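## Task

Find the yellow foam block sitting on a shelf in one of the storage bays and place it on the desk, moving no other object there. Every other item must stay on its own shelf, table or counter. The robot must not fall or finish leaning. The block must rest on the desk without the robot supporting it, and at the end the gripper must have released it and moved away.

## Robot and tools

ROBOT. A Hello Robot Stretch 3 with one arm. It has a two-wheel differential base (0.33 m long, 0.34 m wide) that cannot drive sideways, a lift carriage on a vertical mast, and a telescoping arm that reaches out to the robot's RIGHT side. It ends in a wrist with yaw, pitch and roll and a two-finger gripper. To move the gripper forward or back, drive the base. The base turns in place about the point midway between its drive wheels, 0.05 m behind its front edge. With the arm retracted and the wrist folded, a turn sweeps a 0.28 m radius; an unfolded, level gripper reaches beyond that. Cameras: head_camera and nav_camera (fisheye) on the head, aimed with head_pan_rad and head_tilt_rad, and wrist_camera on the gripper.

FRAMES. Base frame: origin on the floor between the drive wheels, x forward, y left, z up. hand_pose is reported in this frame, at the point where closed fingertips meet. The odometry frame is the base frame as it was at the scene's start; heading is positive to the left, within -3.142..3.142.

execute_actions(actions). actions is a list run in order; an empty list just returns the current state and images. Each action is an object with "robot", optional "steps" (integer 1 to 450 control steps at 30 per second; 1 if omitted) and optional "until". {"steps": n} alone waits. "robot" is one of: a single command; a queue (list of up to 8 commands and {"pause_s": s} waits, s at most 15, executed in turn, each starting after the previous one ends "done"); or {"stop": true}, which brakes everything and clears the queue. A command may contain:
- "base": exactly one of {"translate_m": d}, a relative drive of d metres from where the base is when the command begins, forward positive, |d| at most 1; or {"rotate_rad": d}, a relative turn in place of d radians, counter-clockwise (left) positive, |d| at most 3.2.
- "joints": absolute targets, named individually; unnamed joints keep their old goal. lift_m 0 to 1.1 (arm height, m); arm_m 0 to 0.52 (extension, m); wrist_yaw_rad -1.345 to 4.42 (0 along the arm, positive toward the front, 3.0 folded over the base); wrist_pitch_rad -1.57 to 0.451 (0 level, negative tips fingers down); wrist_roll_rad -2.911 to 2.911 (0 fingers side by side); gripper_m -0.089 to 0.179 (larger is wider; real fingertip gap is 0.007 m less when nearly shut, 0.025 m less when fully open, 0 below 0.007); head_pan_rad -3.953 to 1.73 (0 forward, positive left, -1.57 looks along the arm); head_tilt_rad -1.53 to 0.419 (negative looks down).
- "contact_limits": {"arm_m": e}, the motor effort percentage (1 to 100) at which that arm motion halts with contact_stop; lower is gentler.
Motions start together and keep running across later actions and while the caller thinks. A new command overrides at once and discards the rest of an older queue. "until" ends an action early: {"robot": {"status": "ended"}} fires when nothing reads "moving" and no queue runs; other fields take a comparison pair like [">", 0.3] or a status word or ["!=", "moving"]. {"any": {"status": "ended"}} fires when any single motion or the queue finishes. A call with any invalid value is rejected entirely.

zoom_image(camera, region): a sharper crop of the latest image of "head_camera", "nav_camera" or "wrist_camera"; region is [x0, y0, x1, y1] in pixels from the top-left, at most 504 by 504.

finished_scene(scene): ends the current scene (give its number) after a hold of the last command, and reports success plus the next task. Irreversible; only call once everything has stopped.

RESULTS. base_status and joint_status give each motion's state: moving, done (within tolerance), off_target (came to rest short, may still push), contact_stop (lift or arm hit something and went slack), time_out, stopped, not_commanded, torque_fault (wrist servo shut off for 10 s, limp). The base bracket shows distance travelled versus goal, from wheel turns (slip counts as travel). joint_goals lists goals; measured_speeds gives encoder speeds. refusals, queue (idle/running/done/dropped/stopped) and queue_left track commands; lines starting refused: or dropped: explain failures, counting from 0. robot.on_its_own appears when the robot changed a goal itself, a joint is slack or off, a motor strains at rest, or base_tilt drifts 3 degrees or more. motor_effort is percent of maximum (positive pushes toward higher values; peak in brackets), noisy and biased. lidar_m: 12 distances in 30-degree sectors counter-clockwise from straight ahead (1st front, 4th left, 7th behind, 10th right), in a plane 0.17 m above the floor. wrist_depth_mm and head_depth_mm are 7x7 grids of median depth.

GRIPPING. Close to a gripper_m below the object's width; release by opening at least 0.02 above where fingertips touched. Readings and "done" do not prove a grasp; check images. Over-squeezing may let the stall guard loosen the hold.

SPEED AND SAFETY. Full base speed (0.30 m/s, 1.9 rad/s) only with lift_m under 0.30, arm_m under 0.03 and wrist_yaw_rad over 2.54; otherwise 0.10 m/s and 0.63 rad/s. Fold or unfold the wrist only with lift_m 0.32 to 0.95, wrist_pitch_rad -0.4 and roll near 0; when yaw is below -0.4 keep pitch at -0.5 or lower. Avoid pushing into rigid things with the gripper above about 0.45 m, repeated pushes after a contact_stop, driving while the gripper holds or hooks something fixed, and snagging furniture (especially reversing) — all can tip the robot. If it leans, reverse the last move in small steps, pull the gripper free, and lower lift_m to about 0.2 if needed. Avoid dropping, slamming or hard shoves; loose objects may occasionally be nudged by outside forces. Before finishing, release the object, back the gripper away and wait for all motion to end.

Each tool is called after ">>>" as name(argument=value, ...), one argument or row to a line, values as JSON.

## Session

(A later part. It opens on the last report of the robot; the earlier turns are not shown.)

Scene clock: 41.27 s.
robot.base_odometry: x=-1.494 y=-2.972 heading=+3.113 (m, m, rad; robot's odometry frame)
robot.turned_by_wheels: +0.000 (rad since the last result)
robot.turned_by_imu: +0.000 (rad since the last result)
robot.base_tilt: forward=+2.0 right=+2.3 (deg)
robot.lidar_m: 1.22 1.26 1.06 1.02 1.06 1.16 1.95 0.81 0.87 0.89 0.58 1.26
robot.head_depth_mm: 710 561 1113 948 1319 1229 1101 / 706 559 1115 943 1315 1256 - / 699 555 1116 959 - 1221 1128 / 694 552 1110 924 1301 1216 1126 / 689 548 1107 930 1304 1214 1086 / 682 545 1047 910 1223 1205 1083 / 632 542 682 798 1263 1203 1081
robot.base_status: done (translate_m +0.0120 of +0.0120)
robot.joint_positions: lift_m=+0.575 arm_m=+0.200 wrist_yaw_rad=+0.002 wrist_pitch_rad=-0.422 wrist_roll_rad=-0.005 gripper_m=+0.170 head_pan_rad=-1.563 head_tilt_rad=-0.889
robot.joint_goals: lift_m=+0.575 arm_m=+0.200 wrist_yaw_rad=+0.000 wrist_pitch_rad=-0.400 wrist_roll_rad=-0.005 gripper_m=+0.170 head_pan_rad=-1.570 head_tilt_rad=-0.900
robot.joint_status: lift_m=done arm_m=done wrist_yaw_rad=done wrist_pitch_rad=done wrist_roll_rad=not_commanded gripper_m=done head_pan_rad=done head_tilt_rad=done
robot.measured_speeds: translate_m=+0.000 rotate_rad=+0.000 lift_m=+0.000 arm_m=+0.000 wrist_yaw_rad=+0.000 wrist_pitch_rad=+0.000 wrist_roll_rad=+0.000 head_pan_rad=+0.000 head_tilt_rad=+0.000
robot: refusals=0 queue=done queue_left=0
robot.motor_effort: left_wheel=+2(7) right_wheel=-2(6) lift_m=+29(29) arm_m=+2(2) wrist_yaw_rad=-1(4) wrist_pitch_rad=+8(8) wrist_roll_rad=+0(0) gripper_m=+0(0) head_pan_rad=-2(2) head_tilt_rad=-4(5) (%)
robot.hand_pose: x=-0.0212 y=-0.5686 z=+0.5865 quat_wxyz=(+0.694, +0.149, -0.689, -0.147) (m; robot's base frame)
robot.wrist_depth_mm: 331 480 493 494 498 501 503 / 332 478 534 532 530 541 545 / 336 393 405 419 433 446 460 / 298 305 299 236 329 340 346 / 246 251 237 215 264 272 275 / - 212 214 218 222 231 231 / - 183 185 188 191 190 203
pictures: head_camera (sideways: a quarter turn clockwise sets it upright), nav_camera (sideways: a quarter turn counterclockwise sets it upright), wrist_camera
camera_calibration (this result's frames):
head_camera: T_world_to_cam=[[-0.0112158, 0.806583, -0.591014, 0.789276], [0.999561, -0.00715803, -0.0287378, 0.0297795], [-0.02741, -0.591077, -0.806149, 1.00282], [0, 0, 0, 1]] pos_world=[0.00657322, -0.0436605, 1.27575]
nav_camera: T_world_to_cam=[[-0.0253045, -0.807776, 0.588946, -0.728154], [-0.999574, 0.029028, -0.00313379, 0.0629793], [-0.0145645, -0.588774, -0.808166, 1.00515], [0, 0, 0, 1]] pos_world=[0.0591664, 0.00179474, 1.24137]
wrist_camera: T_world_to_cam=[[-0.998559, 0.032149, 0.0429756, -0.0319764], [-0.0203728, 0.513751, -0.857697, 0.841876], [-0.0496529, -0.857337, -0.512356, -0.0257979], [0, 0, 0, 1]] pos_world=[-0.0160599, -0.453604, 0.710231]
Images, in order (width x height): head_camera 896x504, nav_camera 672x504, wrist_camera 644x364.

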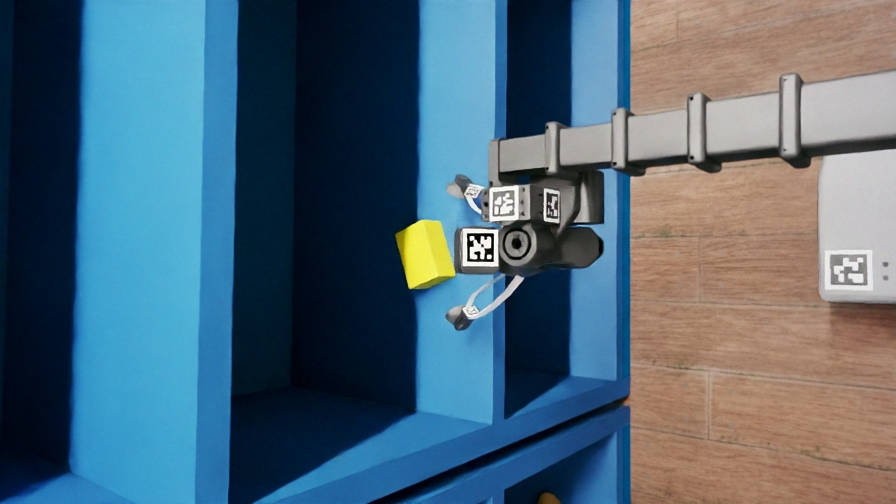

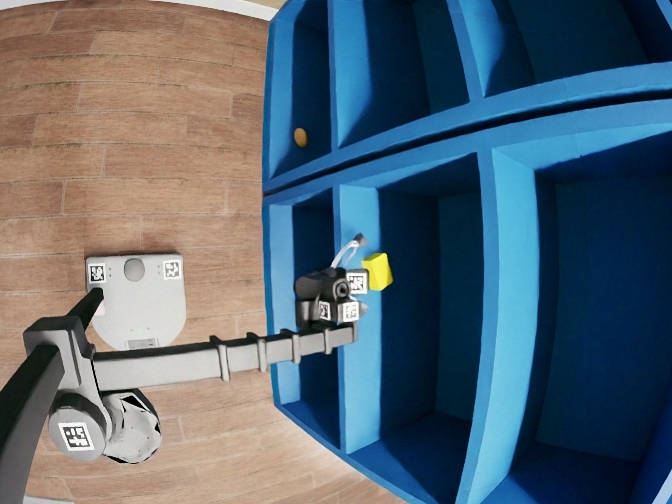

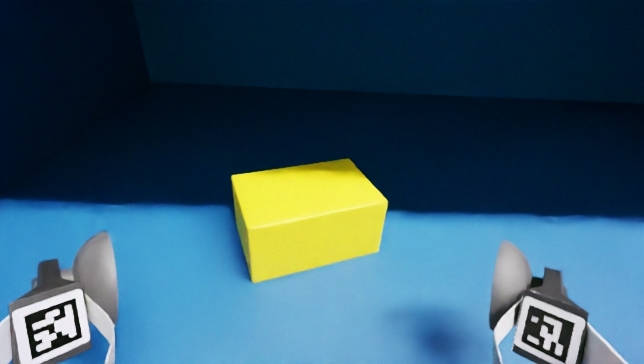

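>>> execute_actions(
  actions=[
    {"robot":[{"joints":{"lift_m":0.557,"arm_m":0.29}},{"joints":{"gripper_m":0.04}},{"joints":{"lift_m":0.62}}],"steps":450,"until":{"robot":{"status":"ended"}}},
  ],
)

Scene clock: 45.93 s.
robot.base_odometry: x=-1.494 y=-2.972 heading=+3.113 (m, m, rad; robot's odometry frame)
robot.turned_by_wheels: +0.000 (rad since the last result)
robot.turned_by_imu: -0.001 (rad since the last result)
robot.base_tilt: forward=+2.0 right=+2.2 (deg)
robot.lidar_m: 1.21 1.26 1.06 1.02 1.06 1.16 1.95 0.81 0.87 0.88 0.58 1.26
robot.head_depth_mm: 709 562 1120 952 1317 1228 1101 / 706 559 1115 958 1326 - - / 698 555 1119 - 1307 1223 1127 / 694 551 1111 - 1306 1216 1126 / 689 548 1106 933 1305 1210 1082 / 683 545 1041 915 1223 1214 1085 / 632 544 683 803 1265 1212 1083
robot.base_status: done (translate_m +0.0120 of +0.0120)
robot.joint_positions: lift_m=+0.620 arm_m=+0.290 wrist_yaw_rad=+0.002 wrist_pitch_rad=-0.421 wrist_roll_rad=-0.005 gripper_m=+0.047 head_pan_rad=-1.563 head_tilt_rad=-0.889
robot.joint_goals: lift_m=+0.620 arm_m=+0.290 wrist_yaw_rad=+0.000 wrist_pitch_rad=-0.400 wrist_roll_rad=-0.005 gripper_m=+0.047 head_pan_rad=-1.570 head_tilt_rad=-0.900
robot.joint_status: lift_m=done arm_m=done wrist_yaw_rad=done wrist_pitch_rad=done wrist_roll_rad=not_commanded gripper_m=done head_pan_rad=done head_tilt_rad=done
robot.measured_speeds: translate_m=+0.000 rotate_rad=+0.000 lift_m=+0.000 arm_m=+0.000 wrist_yaw_rad=+0.000 wrist_pitch_rad=+0.000 wrist_roll_rad=+0.000 head_pan_rad=+0.000 head_tilt_rad=+0.000
robot: refusals=0 queue=done queue_left=0
robot.on_its_own: gripper_m is held at +0.047, not at your +0.040, by its stall guard, which is still easing
robot.motor_effort: left_wheel=+1(2) right_wheel=-3(2) lift_m=+28(31) arm_m=+3(2) wrist_yaw_rad=-2(2) wrist_pitch_rad=+7(8) wrist_roll_rad=+0(0) gripper_m=-8(100) head_pan_rad=-2(2) head_tilt_rad=-4(5) (%)
robot.hand_pose: x=-0.0212 y=-0.6587 z=+0.6317 quat_wxyz=(+0.694, +0.149, -0.689, -0.147) (m; robot's base frame)
robot.wrist_depth_mm: 328 410 410 414 417 416 419 / 333 436 450 447 447 451 449 / 335 467 472 481 489 493 497 / 336 385 396 403 416 424 436 / 305 315 321 165 334 339 350 / 263 272 134 138 140 288 291 / 234 220 116 122 137 248 249
pictures: head_camera (sideways: a quarter turn clockwise sets it upright), nav_camera (sideways: a quarter turn counterclockwise sets it upright), wrist_camera
camera_calibration (this result's frames):
head_camera: T_world_to_cam=[[-0.0112157, 0.806585, -0.591012, 0.789272], [0.999561, -0.00715817, -0.0287379, 0.0297795], [-0.0274101, -0.591075, -0.806151, 1.00282], [0, 0, 0, 1]] pos_world=[0.00657321, -0.0436604, 1.27575]
nav_camera: T_world_to_cam=[[-0.0253047, -0.807778, 0.588944, -0.728151], [-0.999574, 0.0290282, -0.00313368, 0.0629791], [-0.0145647, -0.588772, -0.808168, 1.00516], [0, 0, 0, 1]] pos_world=[0.0591664, 0.00179491, 1.24137]
wrist_camera: T_world_to_cam=[[-0.998559, 0.0321826, 0.0429512, -0.0309833], [-0.0203706, 0.51313, -0.858069, 0.926718], [-0.0496545, -0.857707, -0.511735, -0.0805432], [0, 0, 0, 1]] pos_world=[-0.0160601, -0.543612, 0.755302]
Images, in order (width x height): head_camera 896x504, nav_camera 672x504, wrist_camera 644x364.

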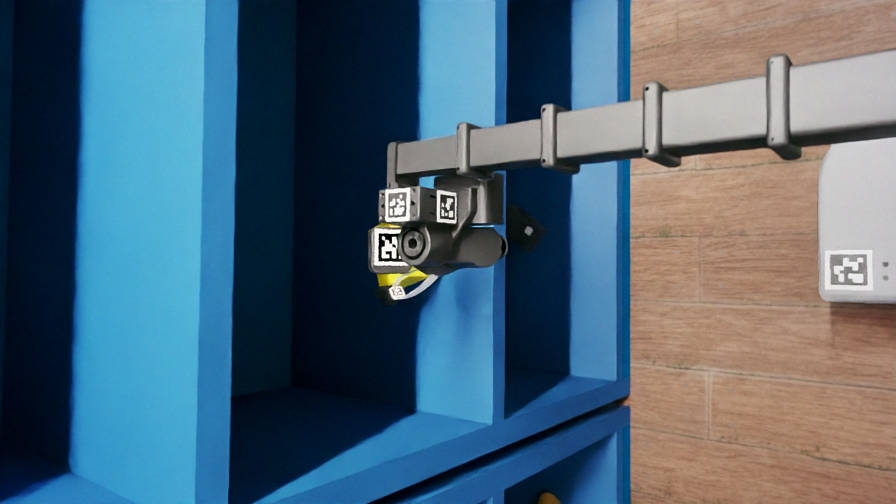

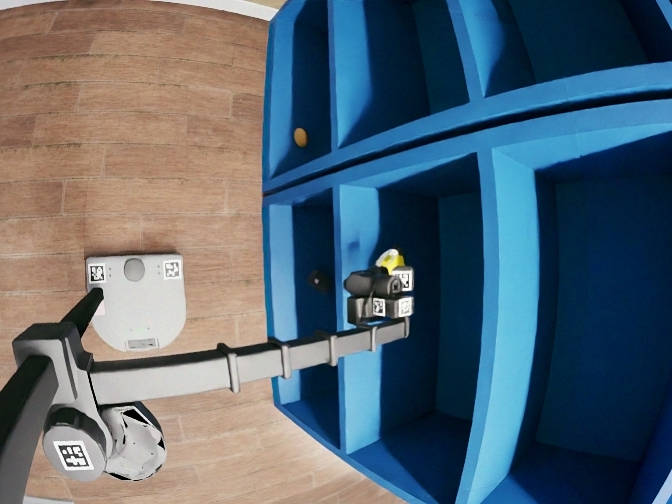

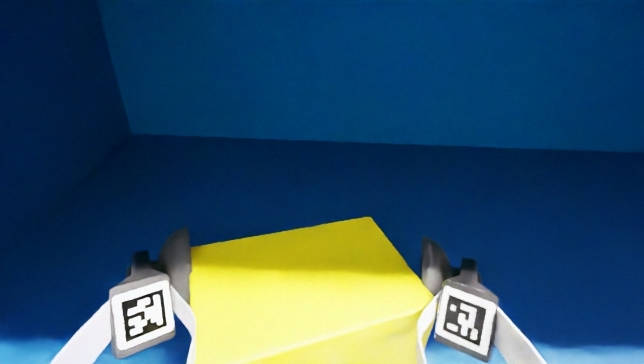

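>>> execute_actions(
  actions=[
    {"robot":{"base":{"translate_m":-0.25},"joints":{"arm_m":0.0}},"steps":450,"until":{"robot":{"arm_m":["<",0.03]}}},
    {"robot":[{"base":{"translate_m":-1.0},"joints":{"lift_m":0.95,"head_tilt_rad":-0.6}},{"base":{"rotate_rad":-1.57}}],"steps":450,"until":{"robot":{"status":"ended"}}},
  ],
)

Scene clock: 62.53 s.
robot.base_odometry: x=-0.284 y=-3.006 heading=+1.543 (m, m, rad; robot's odometry frame)
robot.turned_by_wheels: -1.570 (rad since the last result)
robot.turned_by_imu: -1.565 (rad since the last result)
robot.base_tilt: forward=+2.1 right=+2.2 (deg)
robot.lidar_m: 2.14 0.79 0.77 2.42 1.45 0.59 0.58 0.62 0.78 0.73 1.05 1.91
robot.head_depth_mm: 1109 1234 1317 981 - - - / 1108 1237 1321 970 808 - - / 1098 1234 1315 968 - - - / 1101 1229 1319 962 - - 1176 / 1106 1222 1311 965 828 1380 1174 / 1095 1227 1311 955 828 1372 1178 / 1093 1221 1304 951 821 1374 1169
robot.base_status: done (rotate_rad -1.5699 of -1.5700)
robot.joint_positions: lift_m=+0.950 arm_m=+0.002 wrist_yaw_rad=+0.001 wrist_pitch_rad=-0.421 wrist_roll_rad=-0.005 gripper_m=+0.063 head_pan_rad=-1.563 head_tilt_rad=-0.606
robot.joint_goals: lift_m=+0.950 arm_m=+0.000 wrist_yaw_rad=+0.000 wrist_pitch_rad=-0.400 wrist_roll_rad=-0.005 gripper_m=+0.062 head_pan_rad=-1.570 head_tilt_rad=-0.600
robot.joint_status: lift_m=done arm_m=done wrist_yaw_rad=done wrist_pitch_rad=done wrist_roll_rad=not_commanded gripper_m=done head_pan_rad=done head_tilt_rad=done
robot.measured_speeds: translate_m=+0.000 rotate_rad=+0.000 lift_m=+0.000 arm_m=+0.000 wrist_yaw_rad=+0.000 wrist_pitch_rad=+0.000 wrist_roll_rad=+0.000 head_pan_rad=+0.000 head_tilt_rad=+0.000
robot: refusals=0 queue=done queue_left=0
robot.on_its_own: gripper_m is held at +0.062, not at your +0.040, by its stall guard, which is not easing now
robot.motor_effort: left_wheel=+2(8) right_wheel=-2(7) lift_m=+28(28) arm_m=-3(4) wrist_yaw_rad=-1(2) wrist_pitch_rad=+8(8) wrist_roll_rad=+0(0) gripper_m=-19(25) head_pan_rad=-3(1) head_tilt_rad=+2(20) (%)
robot.hand_pose: x=-0.0212 y=-0.3712 z=+0.9617 quat_wxyz=(+0.694, +0.149, -0.689, -0.147) (m; robot's base frame)
robot.wrist_depth_mm: - - - - - - - / - - - - - - - / 815 822 853 924 923 968 - / 635 648 657 678 689 708 745 / 524 530 535 165 565 575 582 / 468 462 134 137 140 498 503 / - - 116 122 137 - -
pictures: head_camera (sideways: a quarter turn clockwise sets it upright), nav_camera (sideways: a quarter turn counterclockwise sets it upright), wrist_camera
camera_calibration (this result's frames):
head_camera: T_world_to_cam=[[-0.00965311, 0.609657, -0.792607, 1.05197], [0.999618, -0.0146543, -0.0234461, 0.0228995], [-0.0259092, -0.79253, -0.609282, 0.746772], [0, 0, 0, 1]] pos_world=[0.00661234, -0.0491679, 1.28933]
nav_camera: T_world_to_cam=[[-0.0268632, -0.611388, 0.790875, -0.991289], [-0.999554, 0.0267636, -0.0132617, 0.0761675], [-0.0130586, -0.790879, -0.611834, 0.749804], [0, 0, 0, 1]] pos_world=[0.0592958, -0.0150968, 1.24375]
wrist_camera: T_world_to_cam=[[-0.998554, 0.0323324, 0.0429475, -0.0543854], [-0.0202899, 0.513142, -0.858064, 1.06232], [-0.0497814, -0.857694, -0.511744, 0.334979], [0, 0, 0, 1]] pos_world=[-0.0160766, -0.256052, 1.0853]
Images, in order (width x height): head_camera 896x504, nav_camera 672x504, wrist_camera 644x364.

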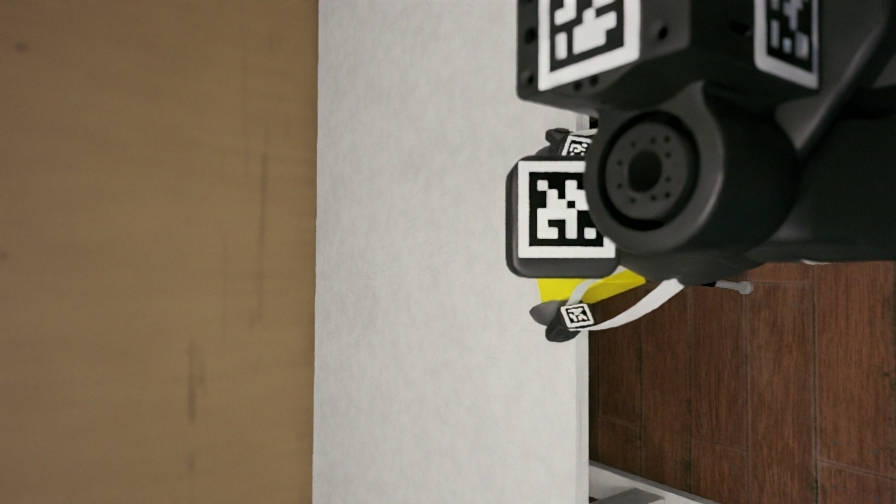

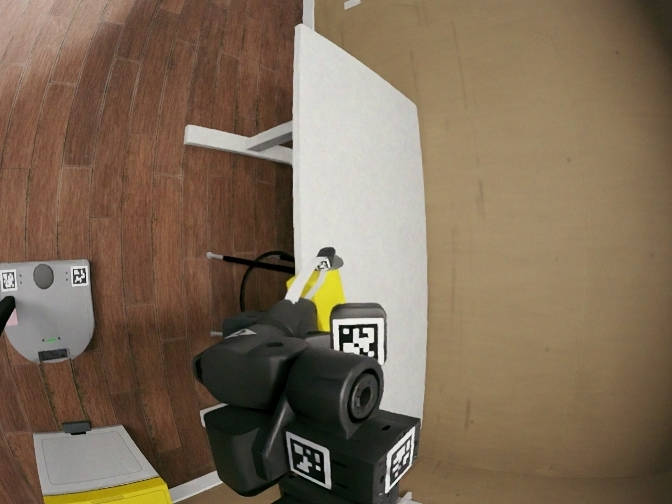

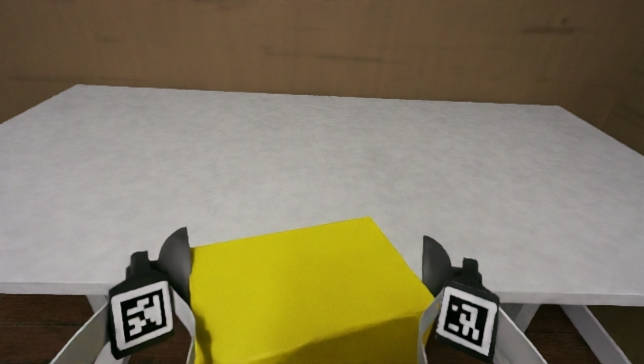

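>>> execute_actions(
  actions=[
    {"robot":{"joints":{"arm_m":0.35,"lift_m":0.79}},"steps":450,"until":{"robot":{"status":"ended"}}},
  ],
)

Scene clock: 66.23 s.
robot.base_odometry: x=-0.284 y=-3.006 heading=+1.543 (m, m, rad; robot's odometry frame)
robot.turned_by_wheels: +0.000 (rad since the last result)
robot.turned_by_imu: +0.000 (rad since the last result)
robot.base_tilt: forward=+2.0 right=+2.2 (deg)
robot.lidar_m: 2.13 0.79 0.77 2.42 1.45 0.59 0.58 0.62 0.78 0.74 1.05 1.91
robot.head_depth_mm: 1110 1241 1327 973 836 - - / 1106 1234 1319 1010 - 1331 1173 / 1101 1232 1320 - 834 1362 1179 / 1107 1227 1320 1002 829 1364 1181 / 1103 1222 1315 961 828 1387 1179 / 1096 1226 1318 955 824 1381 1177 / 1096 1226 1303 949 821 1382 1167
robot.base_status: done (rotate_rad -1.5699 of -1.5700)
robot.joint_positions: lift_m=+0.790 arm_m=+0.350 wrist_yaw_rad=+0.001 wrist_pitch_rad=-0.421 wrist_roll_rad=-0.005 gripper_m=+0.063 head_pan_rad=-1.563 head_tilt_rad=-0.606
robot.joint_goals: lift_m=+0.790 arm_m=+0.350 wrist_yaw_rad=+0.000 wrist_pitch_rad=-0.400 wrist_roll_rad=-0.005 gripper_m=+0.062 head_pan_rad=-1.570 head_tilt_rad=-0.600
robot.joint_status: lift_m=done arm_m=done wrist_yaw_rad=done wrist_pitch_rad=done wrist_roll_rad=not_commanded gripper_m=done head_pan_rad=done head_tilt_rad=done
robot.measured_speeds: translate_m=+0.000 rotate_rad=+0.000 lift_m=+0.000 arm_m=+0.000 wrist_yaw_rad=+0.000 wrist_pitch_rad=+0.000 wrist_roll_rad=+0.000 head_pan_rad=+0.000 head_tilt_rad=+0.000
robot: refusals=0 queue=done queue_left=0
robot.on_its_own: gripper_m is held at +0.062, not at your +0.040, by its stall guard, which is not easing now
robot.motor_effort: left_wheel=+3(2) right_wheel=-3(3) lift_m=+19(29) arm_m=+2(3) wrist_yaw_rad=-3(2) wrist_pitch_rad=+7(7) wrist_roll_rad=+0(0) gripper_m=-19(19) head_pan_rad=-2(2) head_tilt_rad=+3(2) (%)
robot.hand_pose: x=-0.0212 y=-0.7187 z=+0.8023 quat_wxyz=(+0.694, +0.149, -0.689, -0.147) (m; robot's base frame)
robot.wrist_depth_mm: 685 693 692 689 715 713 710 / 618 645 672 704 726 735 735 / 447 458 473 484 508 518 536 / 346 358 366 373 382 390 404 / 286 292 297 166 309 316 321 / 243 253 134 137 140 266 269 / 216 205 116 122 137 228 230
pictures: head_camera (sideways: a quarter turn clockwise sets it upright), nav_camera (sideways: a quarter turn counterclockwise sets it upright), wrist_camera
camera_calibration (this result's frames):
head_camera: T_world_to_cam=[[-0.00964987, 0.609633, -0.792625, 1.052], [0.999618, -0.0146601, -0.0234454, 0.0228986], [-0.025913, -0.792548, -0.609258, 0.746741], [0, 0, 0, 1]] pos_world=[0.0066121, -0.0491683, 1.28933]
nav_camera: T_world_to_cam=[[-0.0268665, -0.611364, 0.790894, -0.991313], [-0.999554, 0.0267682, -0.0132627, 0.0761689], [-0.0130625, -0.790897, -0.61181, 0.749773], [0, 0, 0, 1]] pos_world=[0.0592957, -0.0150989, 1.24375]
wrist_camera: T_world_to_cam=[[-0.998553, 0.032359, 0.0429476, -0.0362882], [-0.0202764, 0.513143, -0.858064, 1.10387], [-0.0498044, -0.857693, -0.511744, -0.0447019], [0, 0, 0, 1]] pos_world=[-0.0160795, -0.60361, 0.925874]
Images, in order (width x height): head_camera 896x504, nav_camera 672x504, wrist_camera 644x364.

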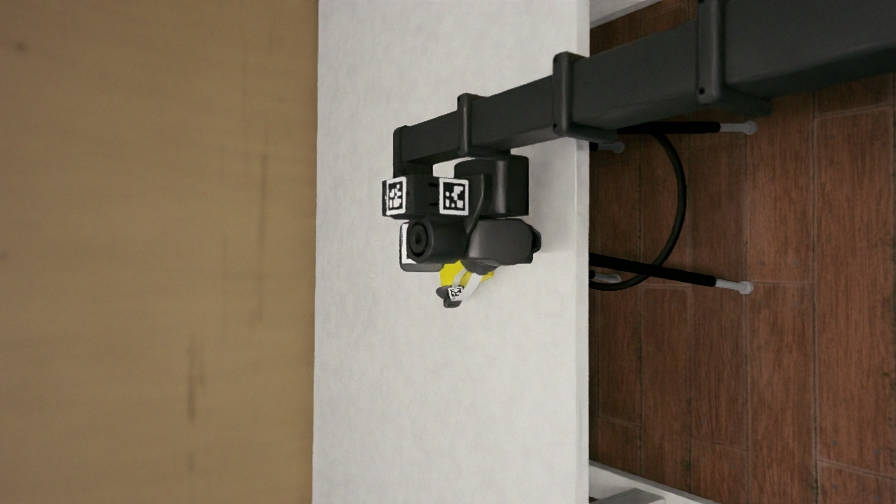

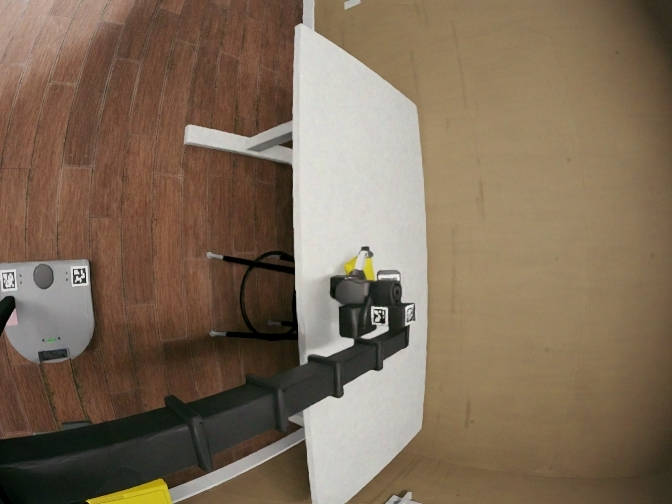

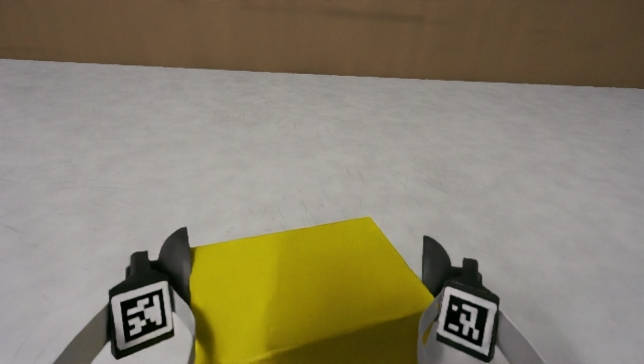

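>>> execute_actions(
  actions=[
    {"robot":{"joints":{"lift_m":0.748}},"steps":450,"until":{"robot":{"status":"ended"}}},
    {"robot":[{"joints":{"gripper_m":0.17}},{"joints":{"arm_m":0.1,"lift_m":0.8}}],"steps":450,"until":{"robot":{"status":"ended"}}},
  ],
)

>>> finished_scene(
  scene=1,
)

Scene clock: 71.97 s.
robot.base_odometry: x=-0.284 y=-3.006 heading=+1.543 (m, m, rad; robot's odometry frame)
robot.turned_by_wheels: +0.000 (rad since the last result)
robot.turned_by_imu: -0.001 (rad since the last result)
robot.base_tilt: forward=+2.0 right=+2.2 (deg)
robot.lidar_m: 2.14 0.79 0.77 2.42 1.45 0.59 0.58 0.62 0.78 0.74 1.05 1.91
robot.head_depth_mm: 1107 1230 1325 981 841 - - / 1106 1230 1318 974 809 - 1133 / 1102 1229 1322 965 805 - 1136 / 1100 1233 1317 966 802 - 1157 / 1101 1217 1323 958 801 1375 1182 / 1096 1225 1314 957 823 1382 1174 / 1097 1221 1316 953 823 1380 1171
robot.base_status: done (rotate_rad -1.5699 of -1.5700)
robot.joint_positions: lift_m=+0.800 arm_m=+0.100 wrist_yaw_rad=+0.001 wrist_pitch_rad=-0.421 wrist_roll_rad=-0.005 gripper_m=+0.170 head_pan_rad=-1.563 head_tilt_rad=-0.606
robot.joint_goals: lift_m=+0.800 arm_m=+0.100 wrist_yaw_rad=+0.000 wrist_pitch_rad=-0.400 wrist_roll_rad=-0.005 gripper_m=+0.170 head_pan_rad=-1.570 head_tilt_rad=-0.600
robot.joint_status: lift_m=done arm_m=done wrist_yaw_rad=done wrist_pitch_rad=done wrist_roll_rad=not_commanded gripper_m=done head_pan_rad=done head_tilt_rad=done
robot.measured_speeds: translate_m=+0.000 rotate_rad=+0.000 lift_m=+0.000 arm_m=+0.000 wrist_yaw_rad=+0.000 wrist_pitch_rad=+0.000 wrist_roll_rad=+0.000 head_pan_rad=+0.000 head_tilt_rad=+0.000
robot: refusals=0 queue=done queue_left=0
robot.motor_effort: left_wheel=+2(3) right_wheel=-3(3) lift_m=+28(31) arm_m=-3(3) wrist_yaw_rad=-2(1) wrist_pitch_rad=+7(7) wrist_roll_rad=+0(0) gripper_m=+0(84) head_pan_rad=-1(2) head_tilt_rad=+2(3) (%)
robot.hand_pose: x=-0.0212 y=-0.4692 z=+0.8117 quat_wxyz=(+0.694, +0.149, -0.689, -0.147) (m; robot's base frame)
robot.wrist_depth_mm: 907 913 916 925 934 930 944 / 660 685 709 744 780 823 846 / 469 489 500 467 537 552 572 / 366 375 386 375 407 416 425 / 302 308 311 319 325 333 340 / - - - 841 880 308 846 / - - - - - - -
pictures: head_camera (sideways: a quarter turn clockwise sets it upright), nav_camera (sideways: a quarter turn counterclockwise sets it upright), wrist_camera
camera_calibration (this result's frames):
head_camera: T_world_to_cam=[[-0.00964927, 0.609564, -0.792678, 1.05207], [0.999618, -0.0146622, -0.0234435, 0.0228961], [-0.0259127, -0.792601, -0.609189, 0.746651], [0, 0, 0, 1]] pos_world=[0.0066121, -0.0491694, 1.28934]
nav_camera: T_world_to_cam=[[-0.0268671, -0.611295, 0.790947, -0.991382], [-0.999554, 0.0267672, -0.0132657, 0.0761728], [-0.0130621, -0.79095, -0.611741, 0.749683], [0, 0, 0, 1]] pos_world=[0.0592957, -0.0151039, 1.24375]
wrist_camera: T_world_to_cam=[[-0.998553, 0.0323638, 0.0429458, -0.0447641], [-0.0202751, 0.513096, -0.858092, 0.983959], [-0.0498064, -0.857721, -0.511697, 0.174068], [0, 0, 0, 1]] pos_world=[-0.0160798, -0.354115, 0.935319]
Images, in order (width x height): head_camera 896x504, nav_camera 672x504, wrist_camera 644x364.

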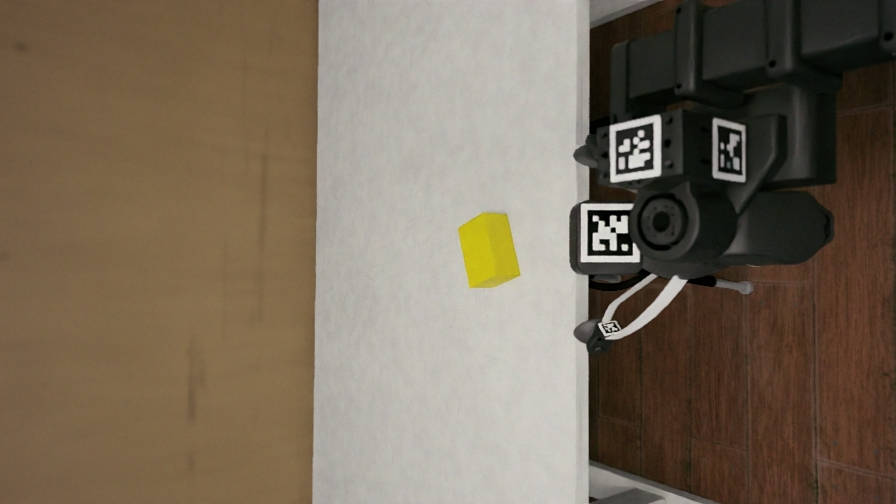

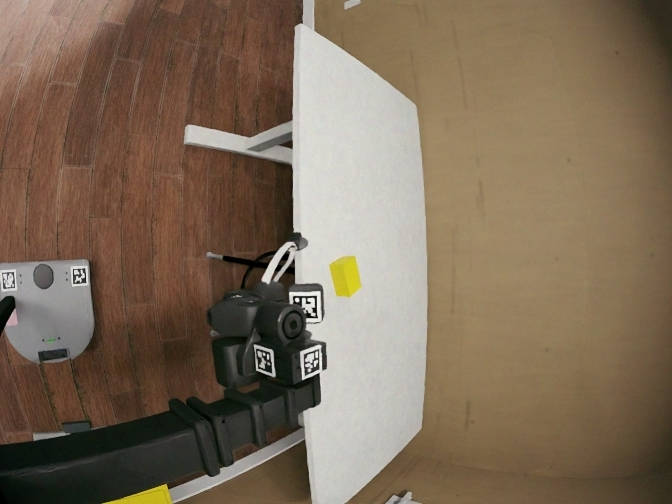

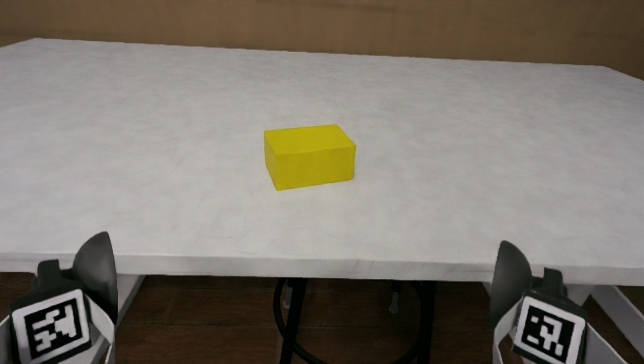

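The scene is finished: the task was done.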